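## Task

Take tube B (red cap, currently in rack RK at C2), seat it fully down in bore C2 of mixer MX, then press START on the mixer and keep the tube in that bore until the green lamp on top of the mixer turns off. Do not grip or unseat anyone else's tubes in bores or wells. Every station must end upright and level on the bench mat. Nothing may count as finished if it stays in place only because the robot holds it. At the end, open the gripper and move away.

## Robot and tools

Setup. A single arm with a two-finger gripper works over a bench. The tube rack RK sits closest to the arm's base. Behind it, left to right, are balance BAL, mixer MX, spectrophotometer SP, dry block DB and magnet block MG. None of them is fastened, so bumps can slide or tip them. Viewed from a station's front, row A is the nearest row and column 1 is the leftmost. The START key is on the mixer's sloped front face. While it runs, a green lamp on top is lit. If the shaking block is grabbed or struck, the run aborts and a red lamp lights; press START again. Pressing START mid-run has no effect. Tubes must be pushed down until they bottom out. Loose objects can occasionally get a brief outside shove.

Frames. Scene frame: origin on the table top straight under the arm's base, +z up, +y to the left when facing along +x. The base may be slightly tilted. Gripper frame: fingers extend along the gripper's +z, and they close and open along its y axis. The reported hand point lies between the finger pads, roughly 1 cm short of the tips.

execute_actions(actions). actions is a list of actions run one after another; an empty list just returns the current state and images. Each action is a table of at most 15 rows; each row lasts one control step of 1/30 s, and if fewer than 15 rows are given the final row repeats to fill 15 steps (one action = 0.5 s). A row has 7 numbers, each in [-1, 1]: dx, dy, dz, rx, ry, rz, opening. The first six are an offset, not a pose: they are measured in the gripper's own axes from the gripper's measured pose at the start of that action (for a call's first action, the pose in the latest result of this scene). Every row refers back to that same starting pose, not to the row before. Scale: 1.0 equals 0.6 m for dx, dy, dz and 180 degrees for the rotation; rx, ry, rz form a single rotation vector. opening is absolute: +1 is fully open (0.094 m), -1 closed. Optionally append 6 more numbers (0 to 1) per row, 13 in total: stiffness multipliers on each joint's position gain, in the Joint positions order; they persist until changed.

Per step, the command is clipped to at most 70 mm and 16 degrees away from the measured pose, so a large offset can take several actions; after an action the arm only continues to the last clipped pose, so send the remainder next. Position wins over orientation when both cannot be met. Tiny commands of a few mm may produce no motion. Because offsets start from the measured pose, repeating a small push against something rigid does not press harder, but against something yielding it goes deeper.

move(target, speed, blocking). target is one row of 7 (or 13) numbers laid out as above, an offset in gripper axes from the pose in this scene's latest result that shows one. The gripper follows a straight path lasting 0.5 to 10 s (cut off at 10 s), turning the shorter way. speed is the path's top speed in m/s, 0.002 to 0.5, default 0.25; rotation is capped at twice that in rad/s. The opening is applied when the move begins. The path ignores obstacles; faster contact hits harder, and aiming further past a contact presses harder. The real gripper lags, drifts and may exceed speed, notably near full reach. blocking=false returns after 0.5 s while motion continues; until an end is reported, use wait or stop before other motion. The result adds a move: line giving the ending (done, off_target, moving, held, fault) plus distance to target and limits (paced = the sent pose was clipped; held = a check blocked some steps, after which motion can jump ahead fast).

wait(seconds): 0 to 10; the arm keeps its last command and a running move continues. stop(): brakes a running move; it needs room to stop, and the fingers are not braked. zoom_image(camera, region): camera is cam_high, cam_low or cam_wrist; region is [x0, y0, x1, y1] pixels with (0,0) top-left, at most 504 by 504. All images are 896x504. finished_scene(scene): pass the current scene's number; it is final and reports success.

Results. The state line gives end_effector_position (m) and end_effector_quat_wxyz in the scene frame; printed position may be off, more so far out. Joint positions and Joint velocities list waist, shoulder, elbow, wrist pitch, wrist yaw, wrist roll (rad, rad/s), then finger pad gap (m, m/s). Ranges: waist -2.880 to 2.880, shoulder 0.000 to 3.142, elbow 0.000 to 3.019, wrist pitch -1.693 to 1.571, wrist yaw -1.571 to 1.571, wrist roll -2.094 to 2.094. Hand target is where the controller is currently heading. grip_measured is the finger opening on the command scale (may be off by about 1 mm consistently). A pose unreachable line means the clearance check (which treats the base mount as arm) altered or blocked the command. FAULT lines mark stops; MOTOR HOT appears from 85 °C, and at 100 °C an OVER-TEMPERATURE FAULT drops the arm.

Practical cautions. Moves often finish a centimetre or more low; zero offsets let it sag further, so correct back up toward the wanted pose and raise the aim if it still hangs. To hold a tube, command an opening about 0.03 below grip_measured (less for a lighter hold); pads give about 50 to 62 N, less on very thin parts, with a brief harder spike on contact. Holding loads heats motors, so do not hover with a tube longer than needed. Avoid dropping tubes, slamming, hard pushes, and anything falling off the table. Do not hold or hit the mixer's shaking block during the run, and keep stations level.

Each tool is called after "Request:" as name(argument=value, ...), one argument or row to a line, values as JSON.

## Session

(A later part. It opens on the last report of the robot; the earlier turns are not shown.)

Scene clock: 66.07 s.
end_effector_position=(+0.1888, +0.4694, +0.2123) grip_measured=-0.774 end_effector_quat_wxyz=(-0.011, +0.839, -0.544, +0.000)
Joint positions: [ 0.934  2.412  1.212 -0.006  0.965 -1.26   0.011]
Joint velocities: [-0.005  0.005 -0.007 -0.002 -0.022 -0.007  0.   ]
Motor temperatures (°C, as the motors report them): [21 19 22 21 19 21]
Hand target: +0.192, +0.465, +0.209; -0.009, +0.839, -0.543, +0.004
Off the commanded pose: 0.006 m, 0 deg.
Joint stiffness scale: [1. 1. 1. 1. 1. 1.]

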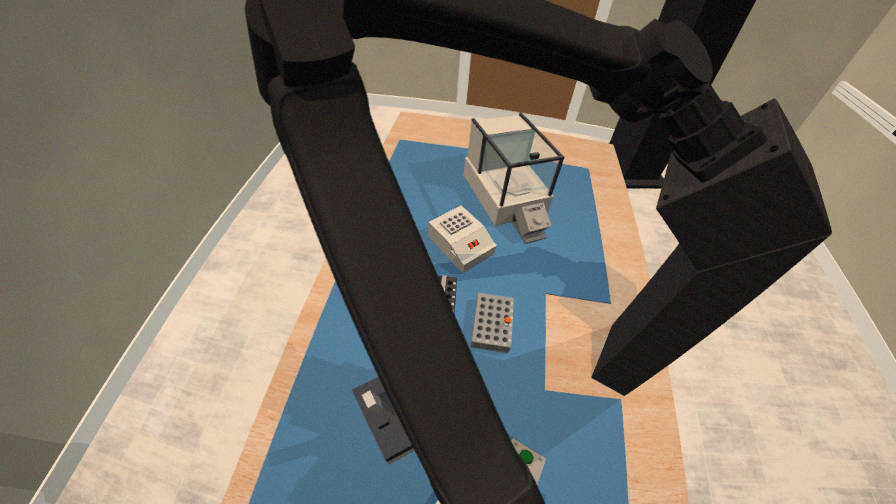

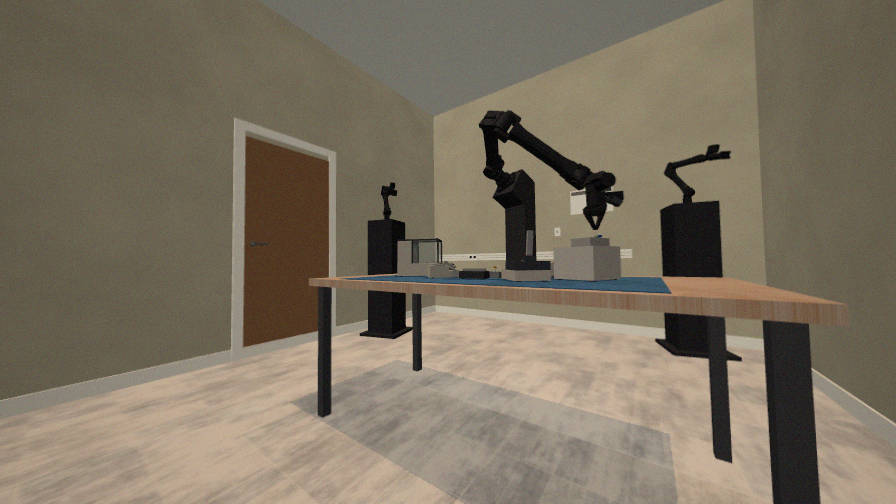

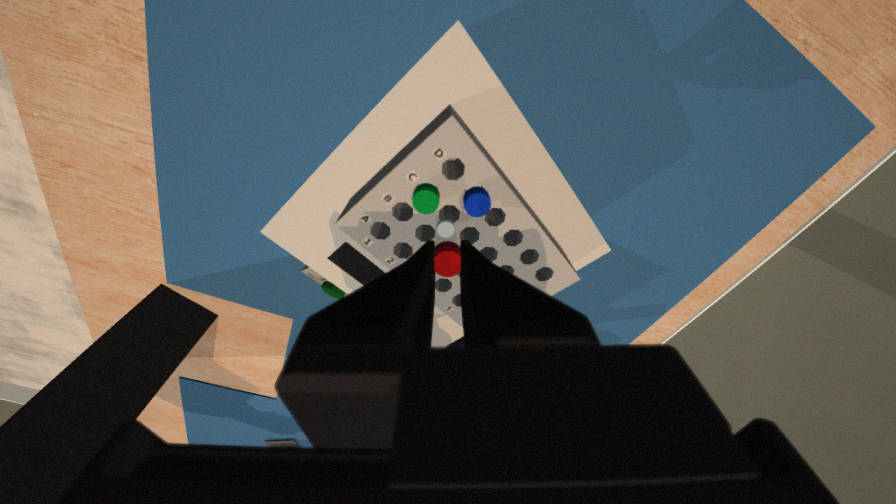

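Request:
execute_actions(
  actions=[
    [[-0.002,-0.008,-0.008,0.006,-0.004,0,-0.79]],
    [[0.0,-0.004,-0.004,0.003,0,0,-0.79]],
  ],
)

Request:
zoom_image(
  camera="cam_wrist",
  region=[370,150,530,280],
)

Scene clock: 76.33 s.
end_effector_position=(+0.1887, +0.4701, +0.2124) grip_measured=-0.774 end_effector_quat_wxyz=(-0.015, +0.838, -0.546, -0.000)
Joint positions: [ 0.935  2.412  1.207  0.012  0.962 -1.267  0.011]
Joint velocities: [-0.015 -0.015  0.002 -0.002  0.051  0.007 -0.   ]
Motor temperatures (°C, as the motors report them): [21 19 22 21 19 21]
Hand target: +0.191, +0.471, +0.215; -0.019, +0.838, -0.546, +0.002
Off the commanded pose: 0.003 m, 1 deg.
Joint stiffness scale: [1. 1. 1. 1. 1. 1.]

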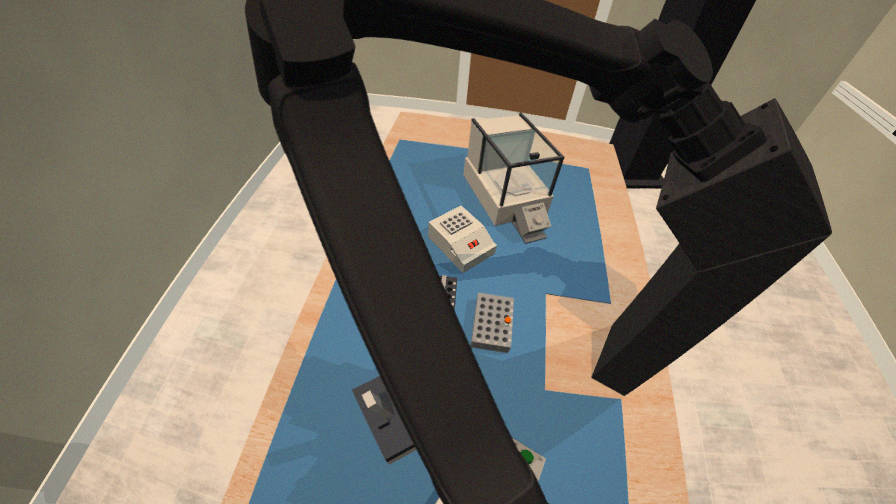

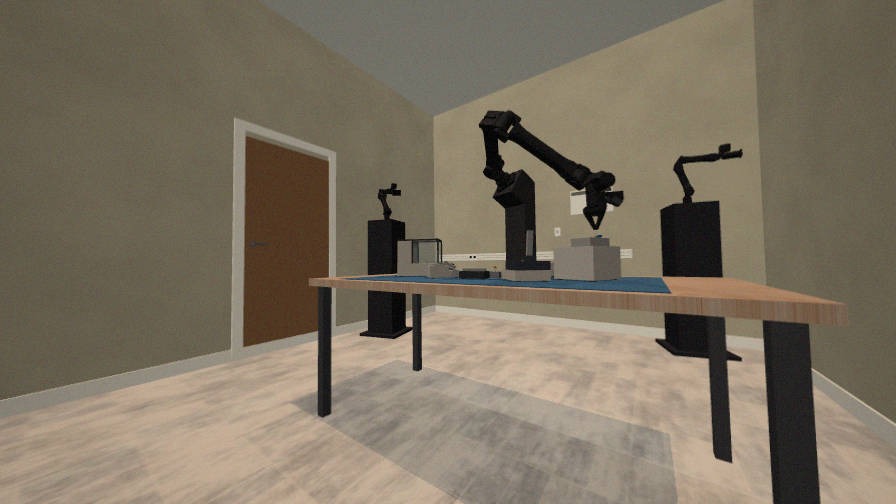

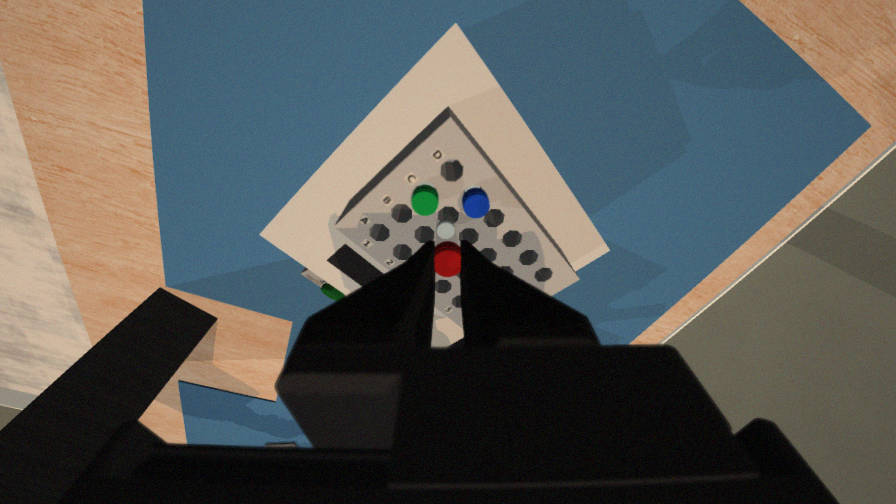

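Region (370, 150, 530, 280) of cam_wrist's 896x504 image, scaled by 3.150, with more detail than that image has; it fills the top 410 rows of this view, and the rest is white.

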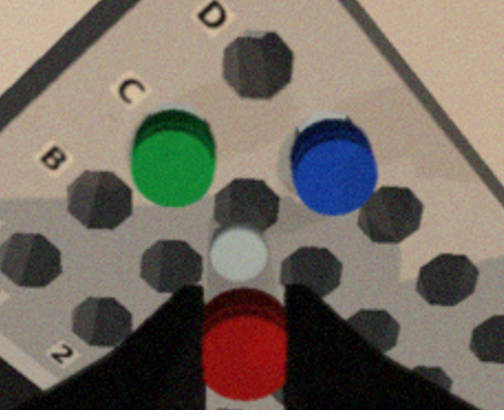

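Request:
execute_actions(
  actions=[
    [[-0.005,-0.01,-0.03,0.006,0,0,-0.79]],
    [[-0.012,-0.01,-0.02,0.004,-0.008,0,-0.79]],
    [[-0.008,-0.006,-0.015,0.002,-0.004,0,-0.79]],
  ],
)

Request:
zoom_image(
  camera="cam_wrist",
  region=[370,150,530,280],
)

Scene clock: 79.93 s.
end_effector_position=(+0.1881, +0.4715, +0.2184) grip_measured=-0.774 end_effector_quat_wxyz=(-0.015, +0.840, -0.542, -0.001)
Joint positions: [ 0.945  2.406  1.207 -0.011  0.964 -1.257  0.011]
Joint velocities: [-0.005  0.005 -0.007 -0.012  0.022  0.007 -0.001]
Motor temperatures (°C, as the motors report them): [21 19 22 21 19 21]
Hand target: +0.190, +0.478, +0.228; -0.022, +0.839, -0.544, -0.004
Off the commanded pose: 0.011 m, 1 deg.
Joint stiffness scale: [1. 1. 1. 1. 1. 1.]

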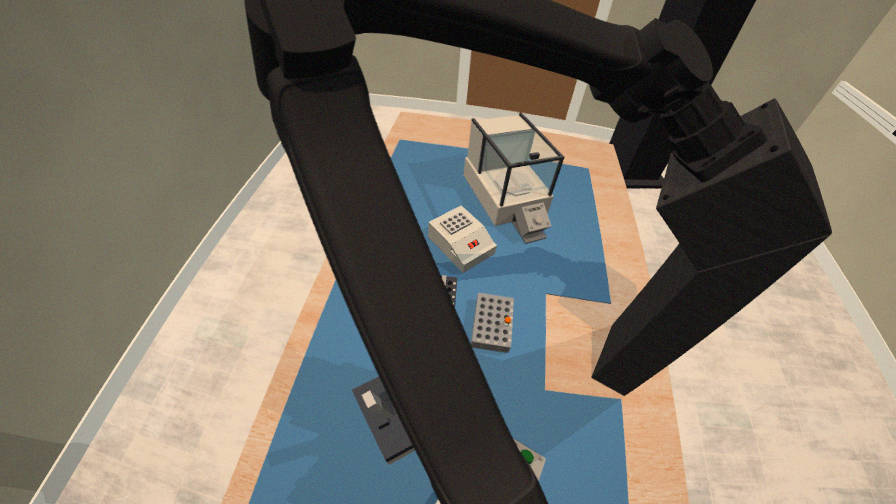

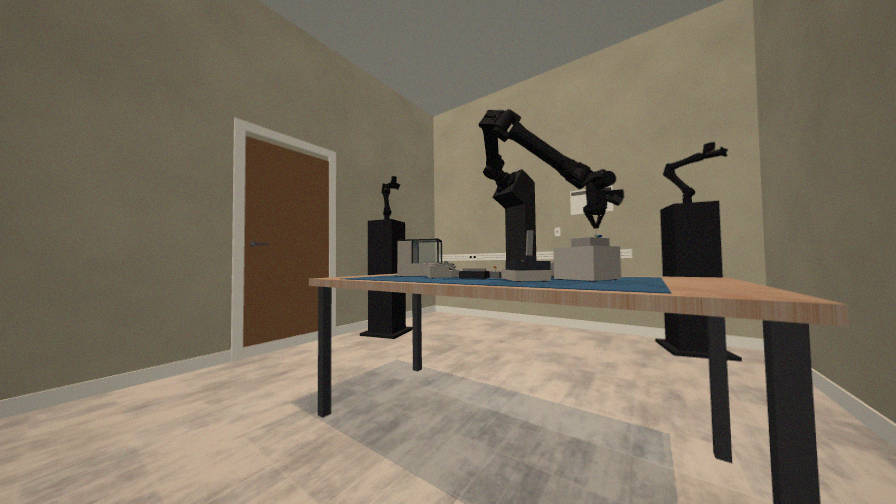

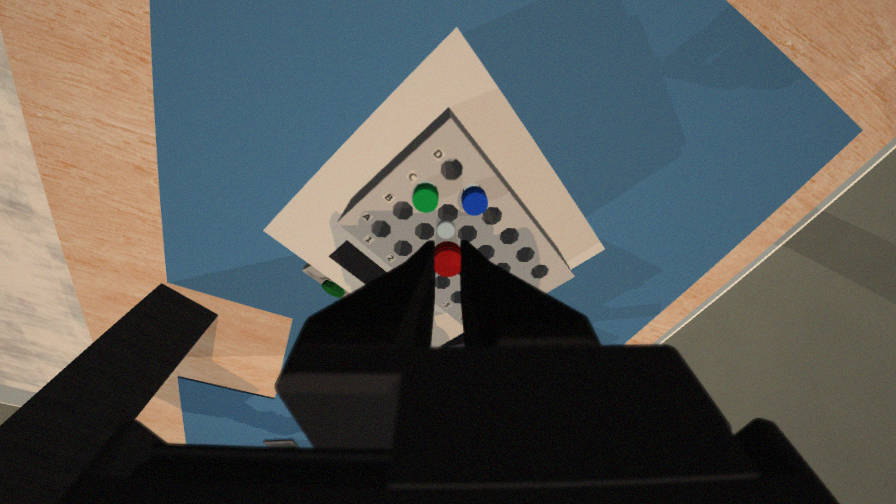

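Region (370, 150, 530, 280) of cam_wrist's 896x504 image, scaled by 3.150, with more detail than that image has; it fills the top 410 rows of this view, and the rest is white.

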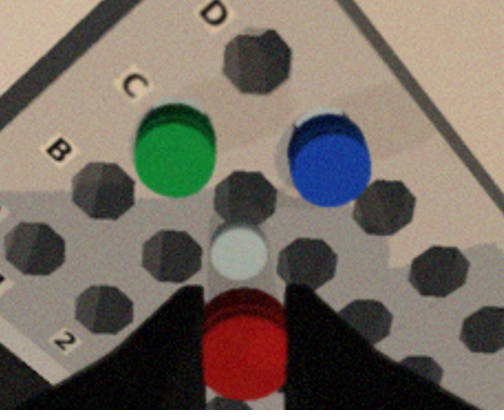

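Free now. Plain descent drifts -gx/-gy naturally.

Request:
execute_actions(
  actions=[
    [[-0.002,0.004,0.02,-0.002,-0.006,0,-0.79]],
    [[0.008,0.012,0.03,-0.006,0.002,0,-0.79]],
    [[0.012,0.014,0.035,-0.008,0.005,0,-0.79]],
  ],
)

Request:
zoom_image(
  camera="cam_wrist",
  region=[370,150,530,280],
)

Scene clock: 83.93 s.
end_effector_position=(+0.1893, +0.4807, +0.2188) grip_measured=-0.774 end_effector_quat_wxyz=(-0.031, +0.838, -0.545, -0.016)
Joint positions: [ 0.945  2.406  1.207  0.029  0.928 -1.281  0.011]
Joint velocities: [-0.015 -0.005 -0.017  0.007 -0.022  0.037 -0.   ]
Motor temperatures (°C, as the motors report them): [21 19 22 21 19 21]
Hand target: +0.184, +0.471, +0.198; -0.015, +0.838, -0.546, -0.015
Off the commanded pose: 0.024 m, 2 deg.
Joint stiffness scale: [1. 1. 1. 1. 1. 1.]

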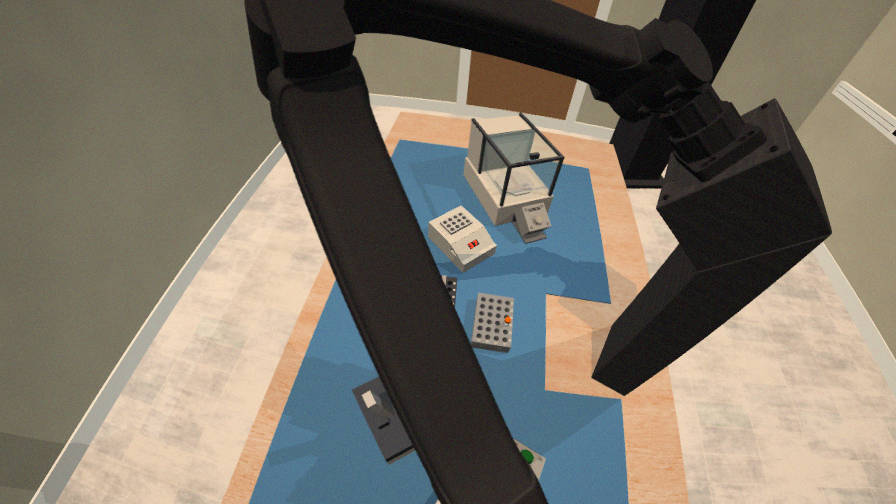

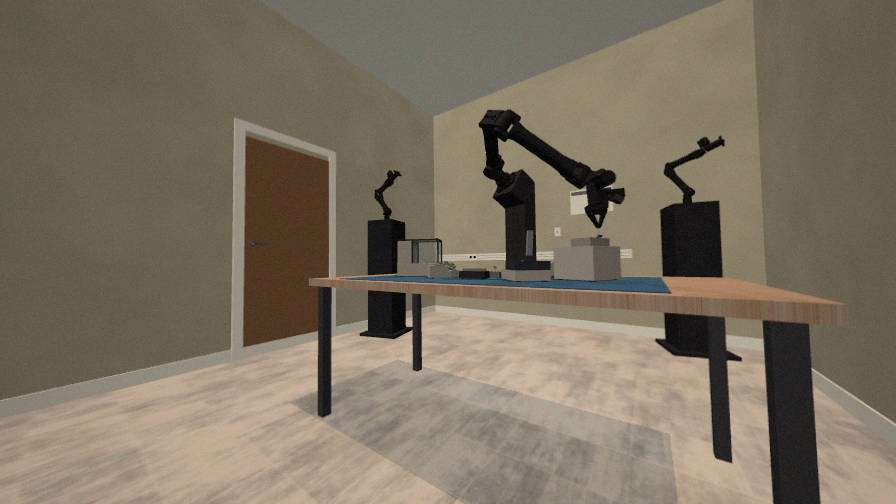

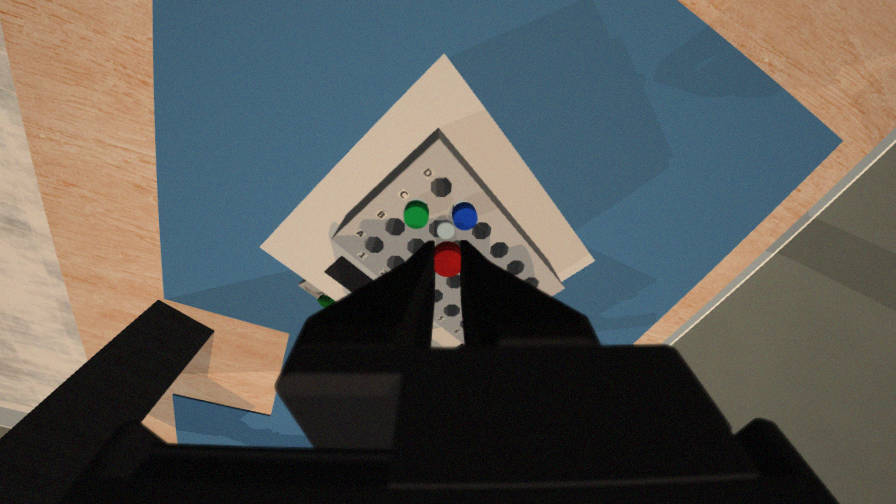

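Region (370, 150, 530, 280) of cam_wrist's 896x504 image, scaled by 3.150, with more detail than that image has; it fills the top 410 rows of this view, and the rest is white.

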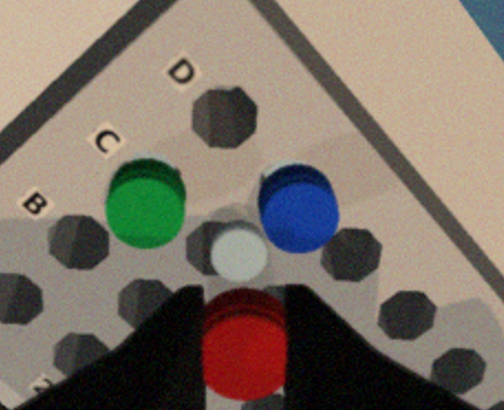

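Request:
execute_actions(
  actions=[
    [[0.026,0.024,0.045,-0.017,0.015,0,-0.79]],
  ],
)

Request:
wait(
  seconds=0.7,
)

Request:
zoom_image(
  camera="cam_wrist",
  region=[370,150,530,280],
)

Scene clock: 86.53 s.
end_effector_position=(+0.1891, +0.4753, +0.2138) grip_measured=-0.774 end_effector_quat_wxyz=(-0.019, +0.842, -0.540, -0.012)
Joint positions: [ 0.936  2.409  1.214  0.003  0.938 -1.281  0.011]
Joint velocities: [-0.005 -0.015  0.002 -0.002 -0.095  0.022  0.   ]
Motor temperatures (°C, as the motors report them): [21 19 22 21 19 21]
Hand target: +0.182, +0.462, +0.192; +0.004, +0.839, -0.545, -0.010
Off the commanded pose: 0.027 m, 3 deg.
Joint stiffness scale: [1. 1. 1. 1. 1. 1.]

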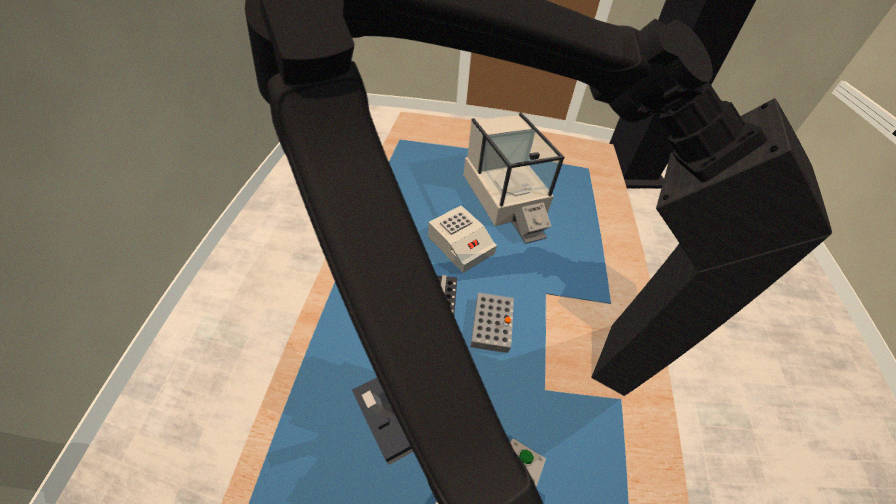

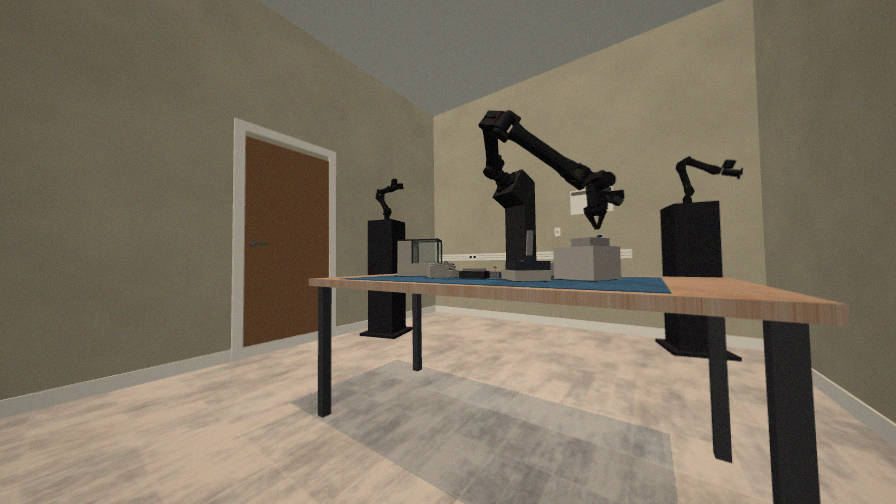

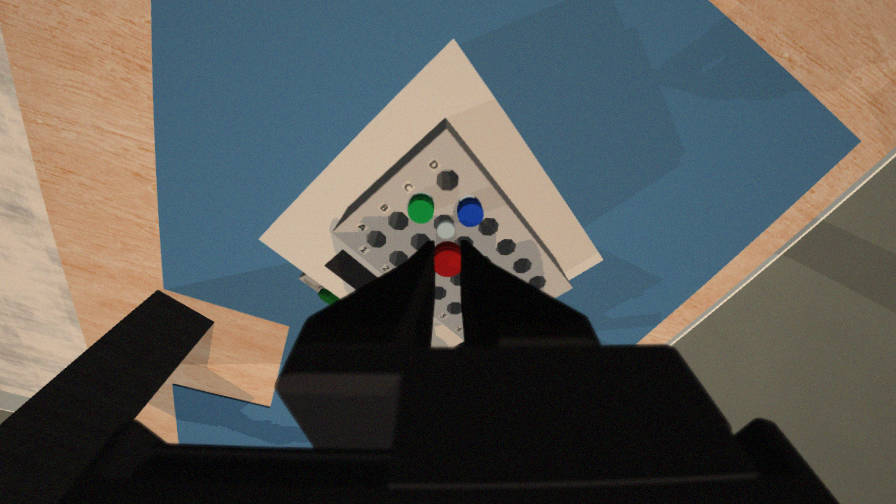

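Scene clock: 87.23 s.
end_effector_position=(+0.1892, +0.4755, +0.2138) grip_measured=-0.774 end_effector_quat_wxyz=(-0.019, +0.842, -0.540, -0.012)
Joint positions: [ 0.936  2.409  1.214  0.003  0.938 -1.281  0.011]
Joint velocities: [ 0.005 -0.015 -0.007 -0.007  0.022 -0.051 -0.001]
Motor temperatures (°C, as the motors report them): [21 19 22 21 19 21]
Hand target: +0.182, +0.462, +0.192; +0.004, +0.839, -0.545, -0.010
Off the commanded pose: 0.027 m, 3 deg.
Joint stiffness scale: [1. 1. 1. 1. 1. 1.]
wait: 0.70 s; at rest by 0.17 s

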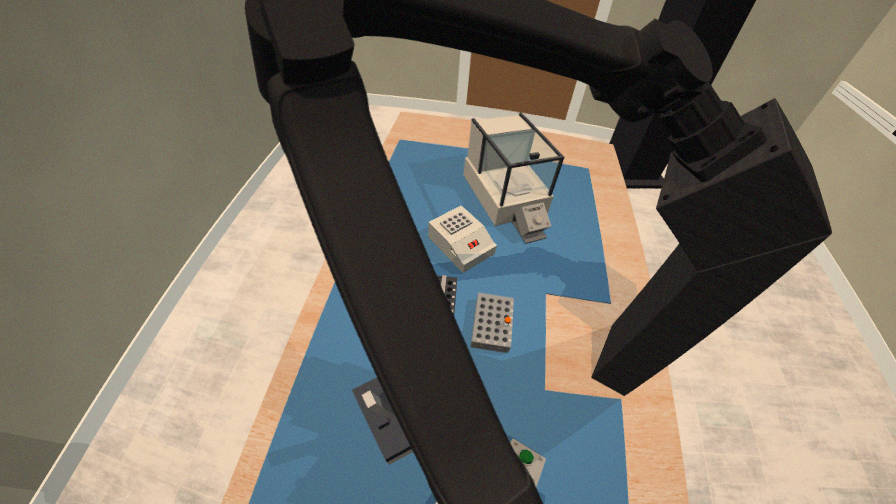

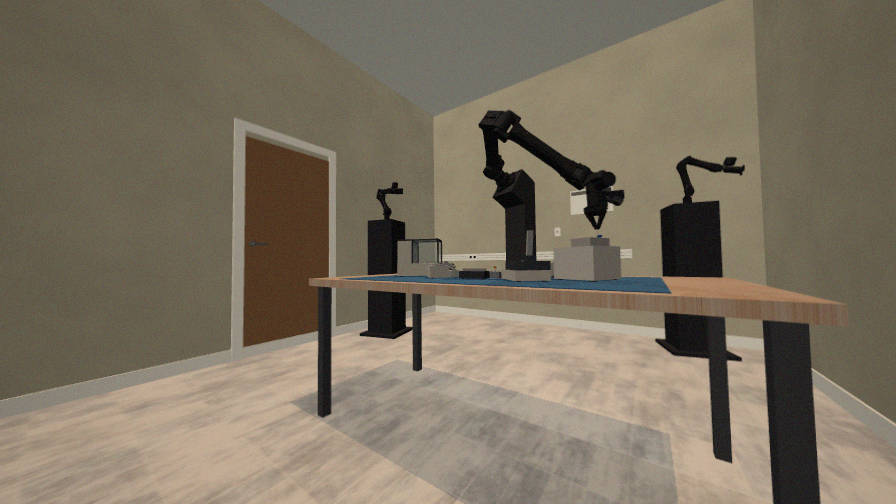

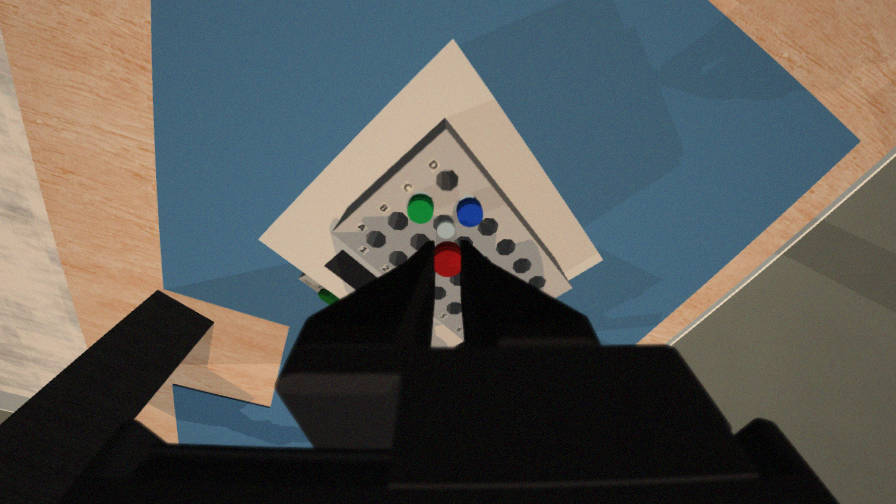

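Region (370, 150, 530, 280) of cam_wrist's 896x504 image, scaled by 3.150, with more detail than that image has; it fills the top 410 rows of this view, and the rest is white.

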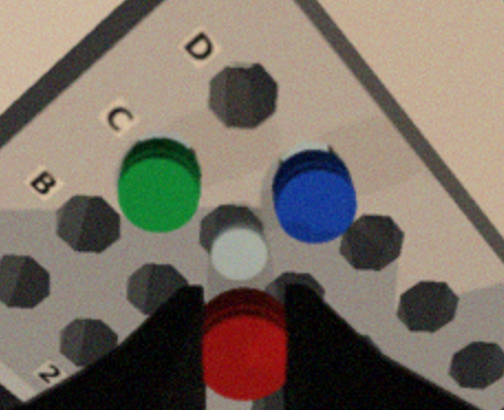

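Request:
execute_actions(
  actions=[
    [[0.02,0.022,0.047,-0.013,0.011,0,-0.79]],
    [[0.02,0.021,0.047,-0.012,0.010,0,-0.79]],
    [[0.02,0.021,0.047,-0.012,0.010,0,-0.79]],
  ],
)

Scene clock: 90.37 s.
end_effector_position=(+0.1892, +0.4751, +0.2124) grip_measured=-0.774 end_effector_quat_wxyz=(-0.018, +0.841, -0.540, -0.011)
Joint positions: [ 0.934  2.412  1.216  0.003  0.939 -1.281  0.011]
Joint velocities: [-0.024 -0.015  0.017 -0.007  0.11   0.022 -0.001]
Motor temperatures (°C, as the motors report them): [21 19 22 21 19 21]
Hand target: +0.182, +0.459, +0.185; +0.007, +0.842, -0.540, -0.008
Off the commanded pose: 0.033 m, 3 deg.
Joint stiffness scale: [1. 1. 1. 1. 1. 1.]

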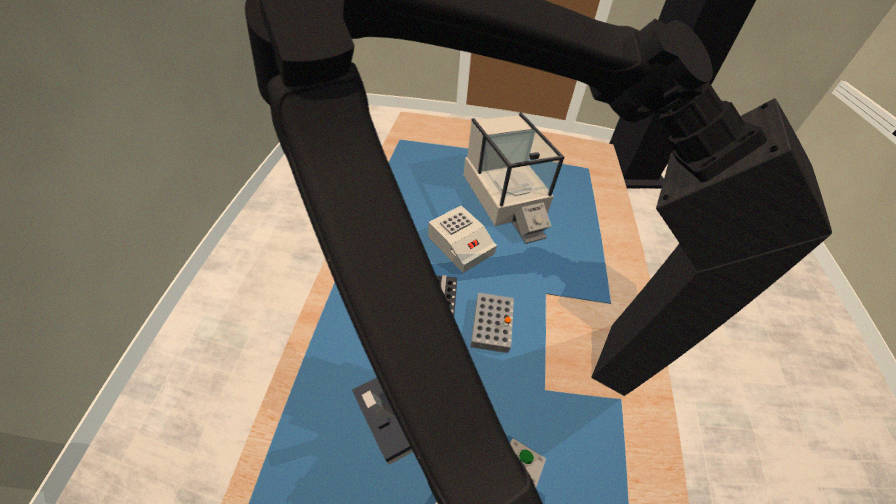

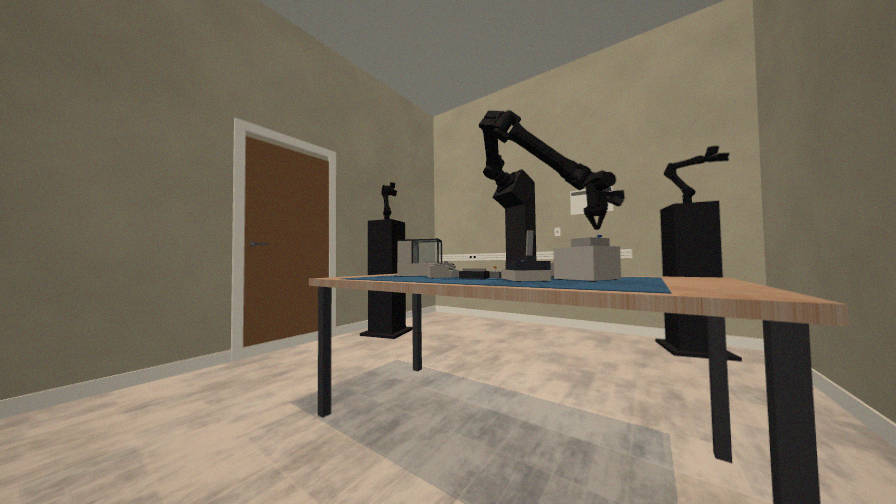

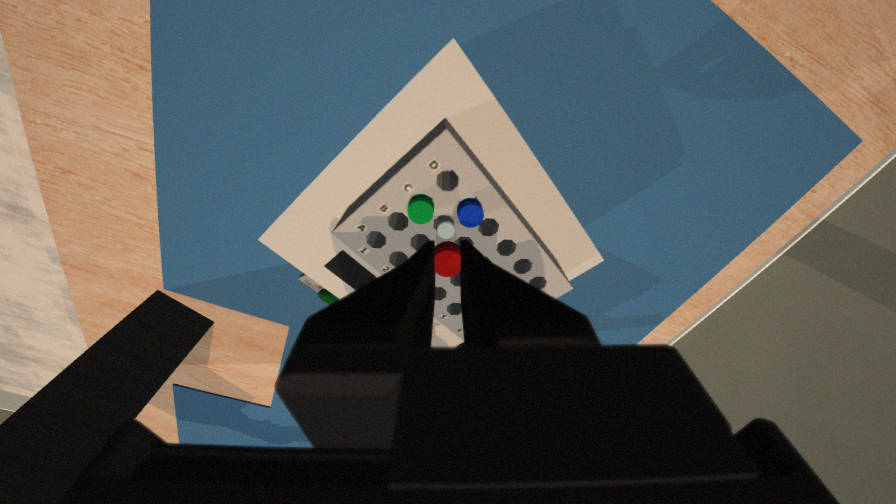

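Request:
execute_actions(
  actions=[
    [[0.021,0.021,0.036,-0.014,0.012,0,-0.79]],
    [[0.022,0.022,0.047,-0.013,0.011,0,-0.79]],
    [[0.02,0.021,0.047,-0.012,0.010,0,-0.79]],
  ],
)

Request:
zoom_image(
  camera="cam_wrist",
  region=[370,150,530,280],
)

Scene clock: 94.00 s.
end_effector_position=(+0.1892, +0.4742, +0.2124) grip_measured=-0.774 end_effector_quat_wxyz=(-0.014, +0.844, -0.536, -0.010)
Joint positions: [ 0.934  2.412  1.22  -0.013  0.943 -1.281  0.011]
Joint velocities: [-0.015 -0.005 -0.007 -0.002  0.051 -0.037 -0.001]
Motor temperatures (°C, as the motors report them): [21 19 22 21 19 21]
Hand target: +0.182, +0.458, +0.185; +0.011, +0.844, -0.536, -0.007
Off the commanded pose: 0.033 m, 3 deg.
Joint stiffness scale: [1. 1. 1. 1. 1. 1.]

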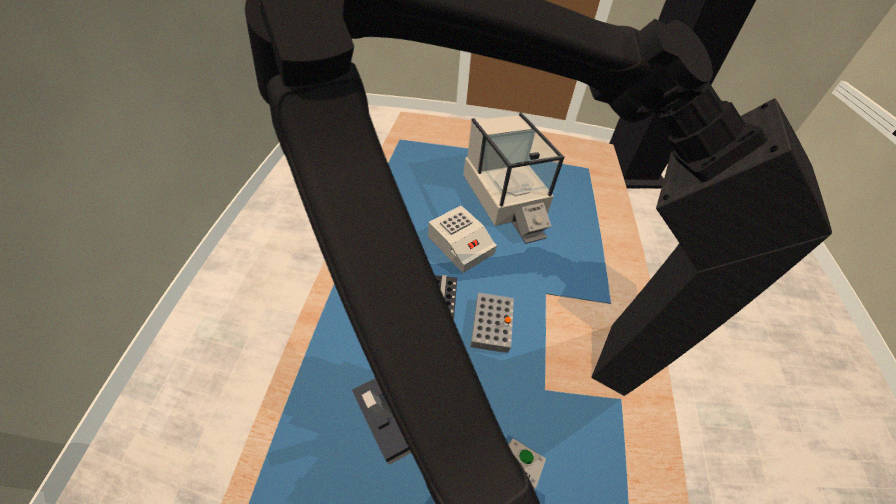

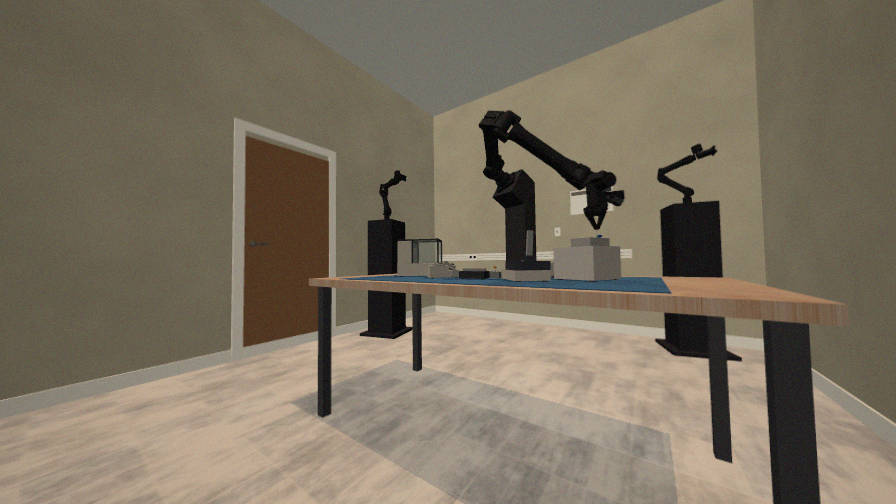

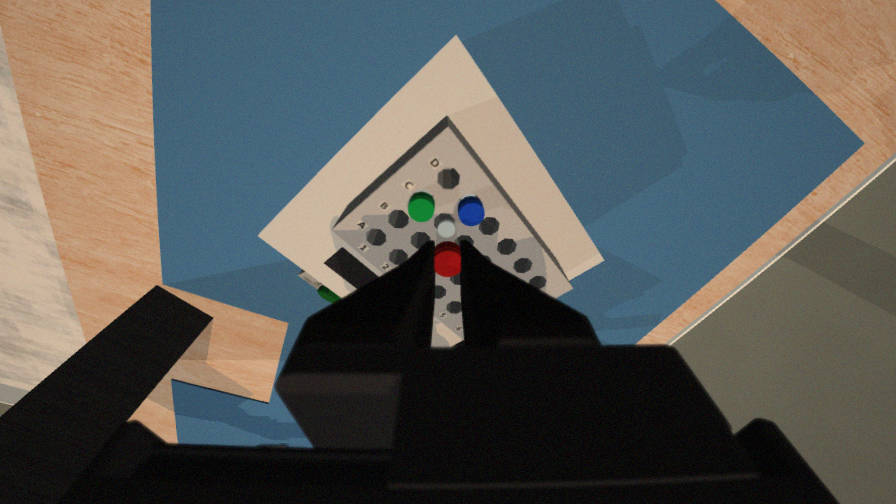

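Region (370, 150, 530, 280) of cam_wrist's 896x504 image, scaled by 3.150, with more detail than that image has; it fills the top 410 rows of this view, and the rest is white.

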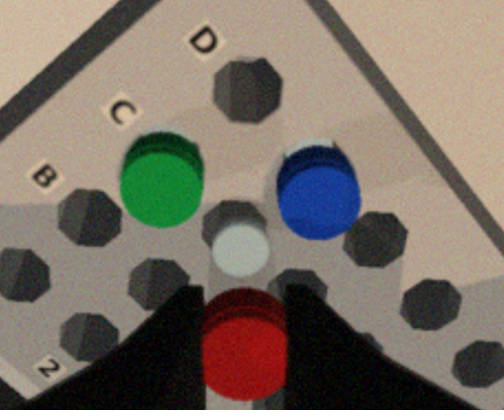

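Need +gy ~1.5 mm; fingers drive that rigidly.

Request:
execute_actions(
  actions=[
    [[0.02,0.028,0.042,-0.019,0.010,0,-0.79]],
    [[0.02,0.028,0.045,-0.018,0.010,0,-0.79]],
    [[0.02,0.024,0.047,-0.014,0.010,0,-0.79]],
  ],
)

Request:
zoom_image(
  camera="cam_wrist",
  region=[370,150,530,280],
)

Scene clock: 97.90 s.
end_effector_position=(+0.1896, +0.4727, +0.2092) grip_measured=-0.774 end_effector_quat_wxyz=(-0.003, +0.848, -0.530, -0.013)
Joint positions: [ 0.927  2.414  1.237 -0.059  0.942 -1.274  0.011]
Joint velocities: [-0.005 -0.015 -0.002  0.012  0.037 -0.095 -0.002]
Motor temperatures (°C, as the motors report them): [21 19 22 21 19 21]
Hand target: +0.181, +0.456, +0.184; +0.023, +0.849, -0.528, -0.011
Off the commanded pose: 0.033 m, 3 deg.
Joint stiffness scale: [1. 1. 1. 1. 1. 1.]

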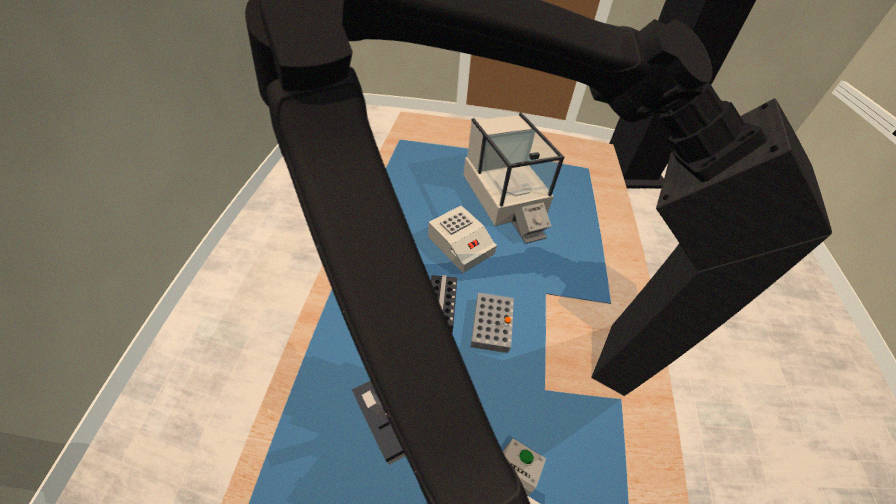

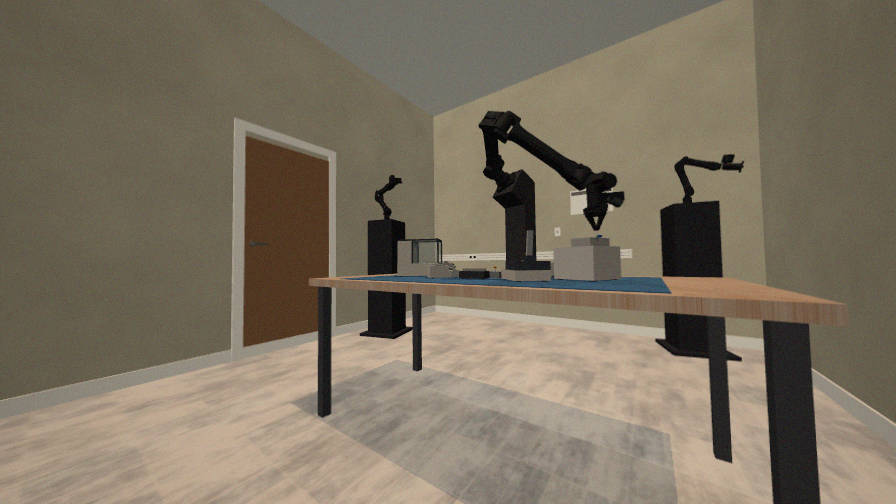

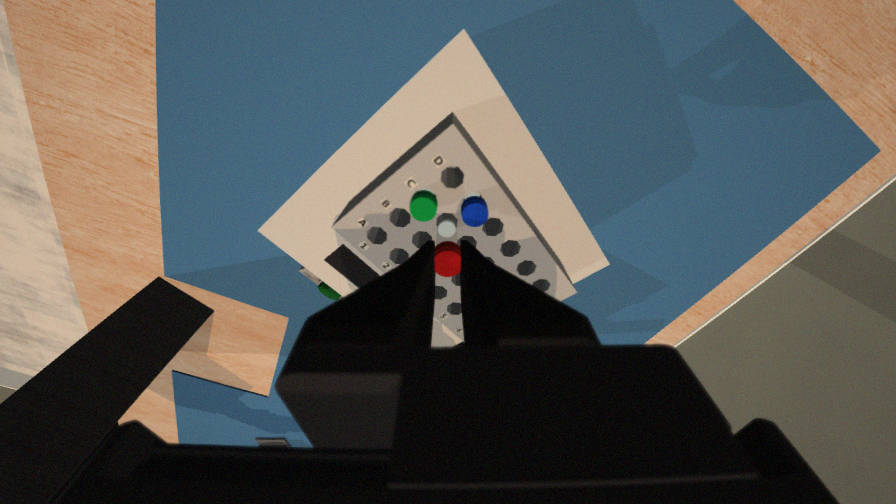

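Region (370, 150, 530, 280) of cam_wrist's 896x504 image, scaled by 3.150, with more detail than that image has; it fills the top 410 rows of this view, and the rest is white.

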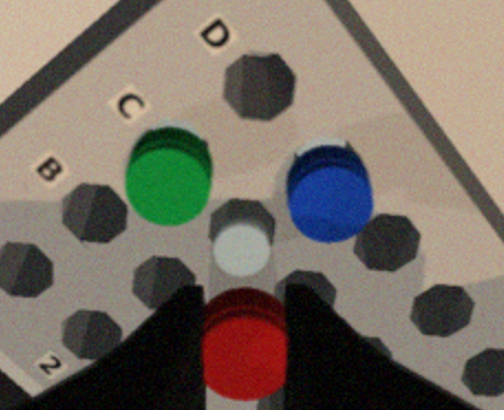

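In.

Request:
execute_actions(
  actions=[
    [[0.021,0.022,0.05,-0.012,0.011,0.004,-0.79]],
    [[0.021,0.022,0.05,-0.012,0.011,0.004,-0.79]],
    [[0.021,0.022,0.05,-0.012,0.011,0.004,-0.79]],
    [[0.021,0.022,0.05,-0.012,0.011,0.004,-0.79]],
    [[0.021,0.022,0.05,-0.012,0.011,0.004,-0.79]],
    [[0.021,0.022,0.05,-0.012,0.011,0.004,-0.79]],
    [[0.021,0.022,0.05,-0.012,0.011,0.004,-0.79]],
    [[0.021,0.022,0.05,-0.012,0.011,0.004,-0.79]],
  ],
)

Scene clock: 104.67 s.
end_effector_position=(+0.1894, +0.4727, +0.1961) grip_measured=-0.774 end_effector_quat_wxyz=(-0.001, +0.841, -0.542, -0.006)
Joint positions: [ 0.909  2.439  1.252 -0.026  0.949 -1.274  0.011]
Joint velocities: [-0.015 -0.015 -0.007 -0.007 -0.022 -0.022 -0.001]
Motor temperatures (°C, as the motors report them): [21 19 22 21 19 21]
Hand target: +0.182, +0.455, +0.168; +0.025, +0.837, -0.546, -0.003
Off the commanded pose: 0.035 m, 3 deg.
Joint stiffness scale: [1. 1. 1. 1. 1. 1.]

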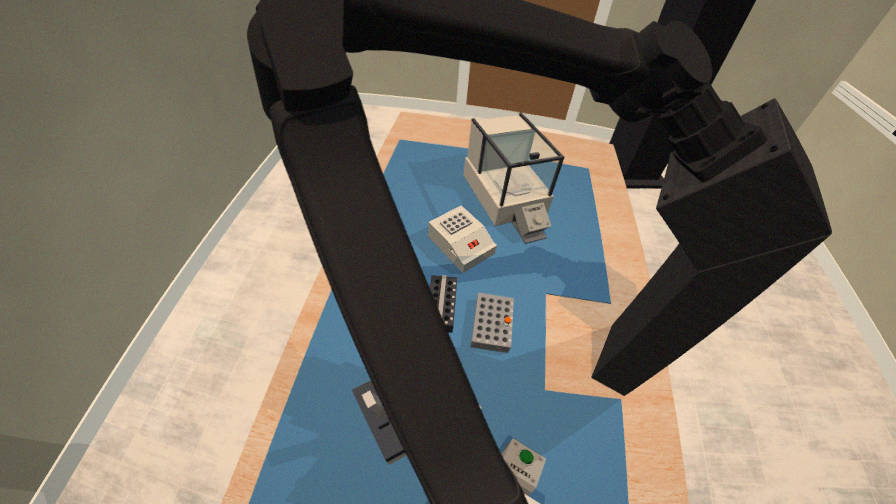

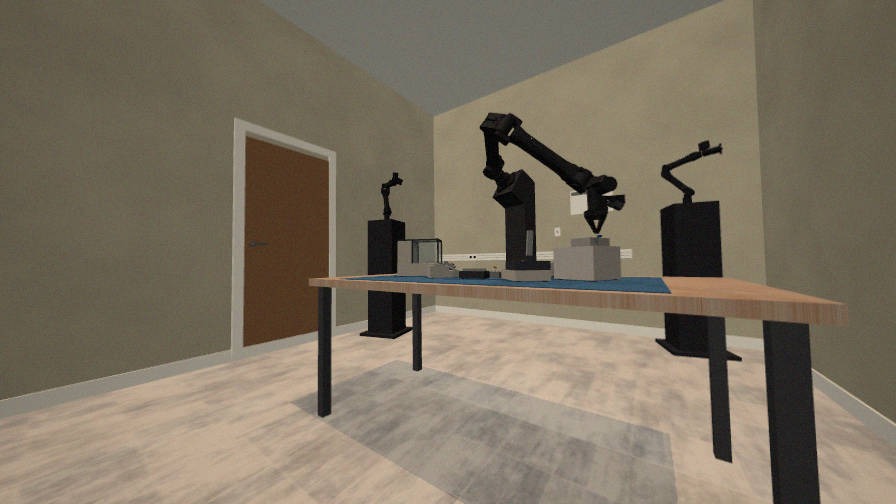

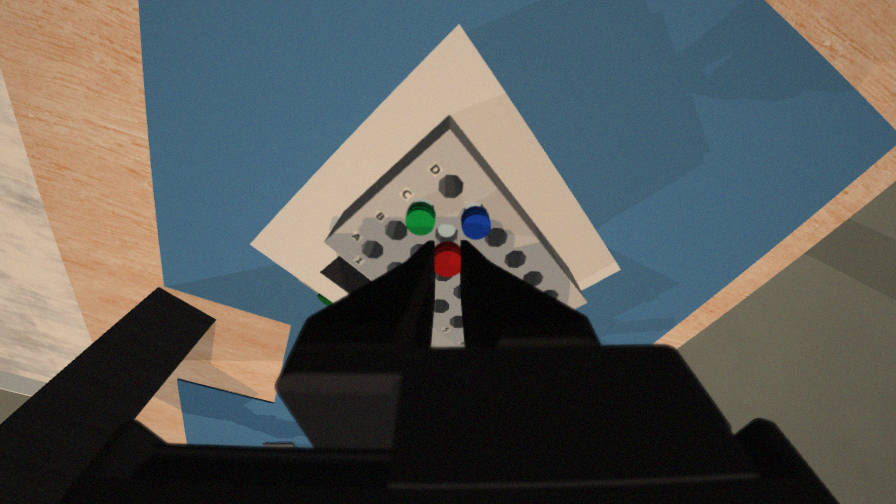

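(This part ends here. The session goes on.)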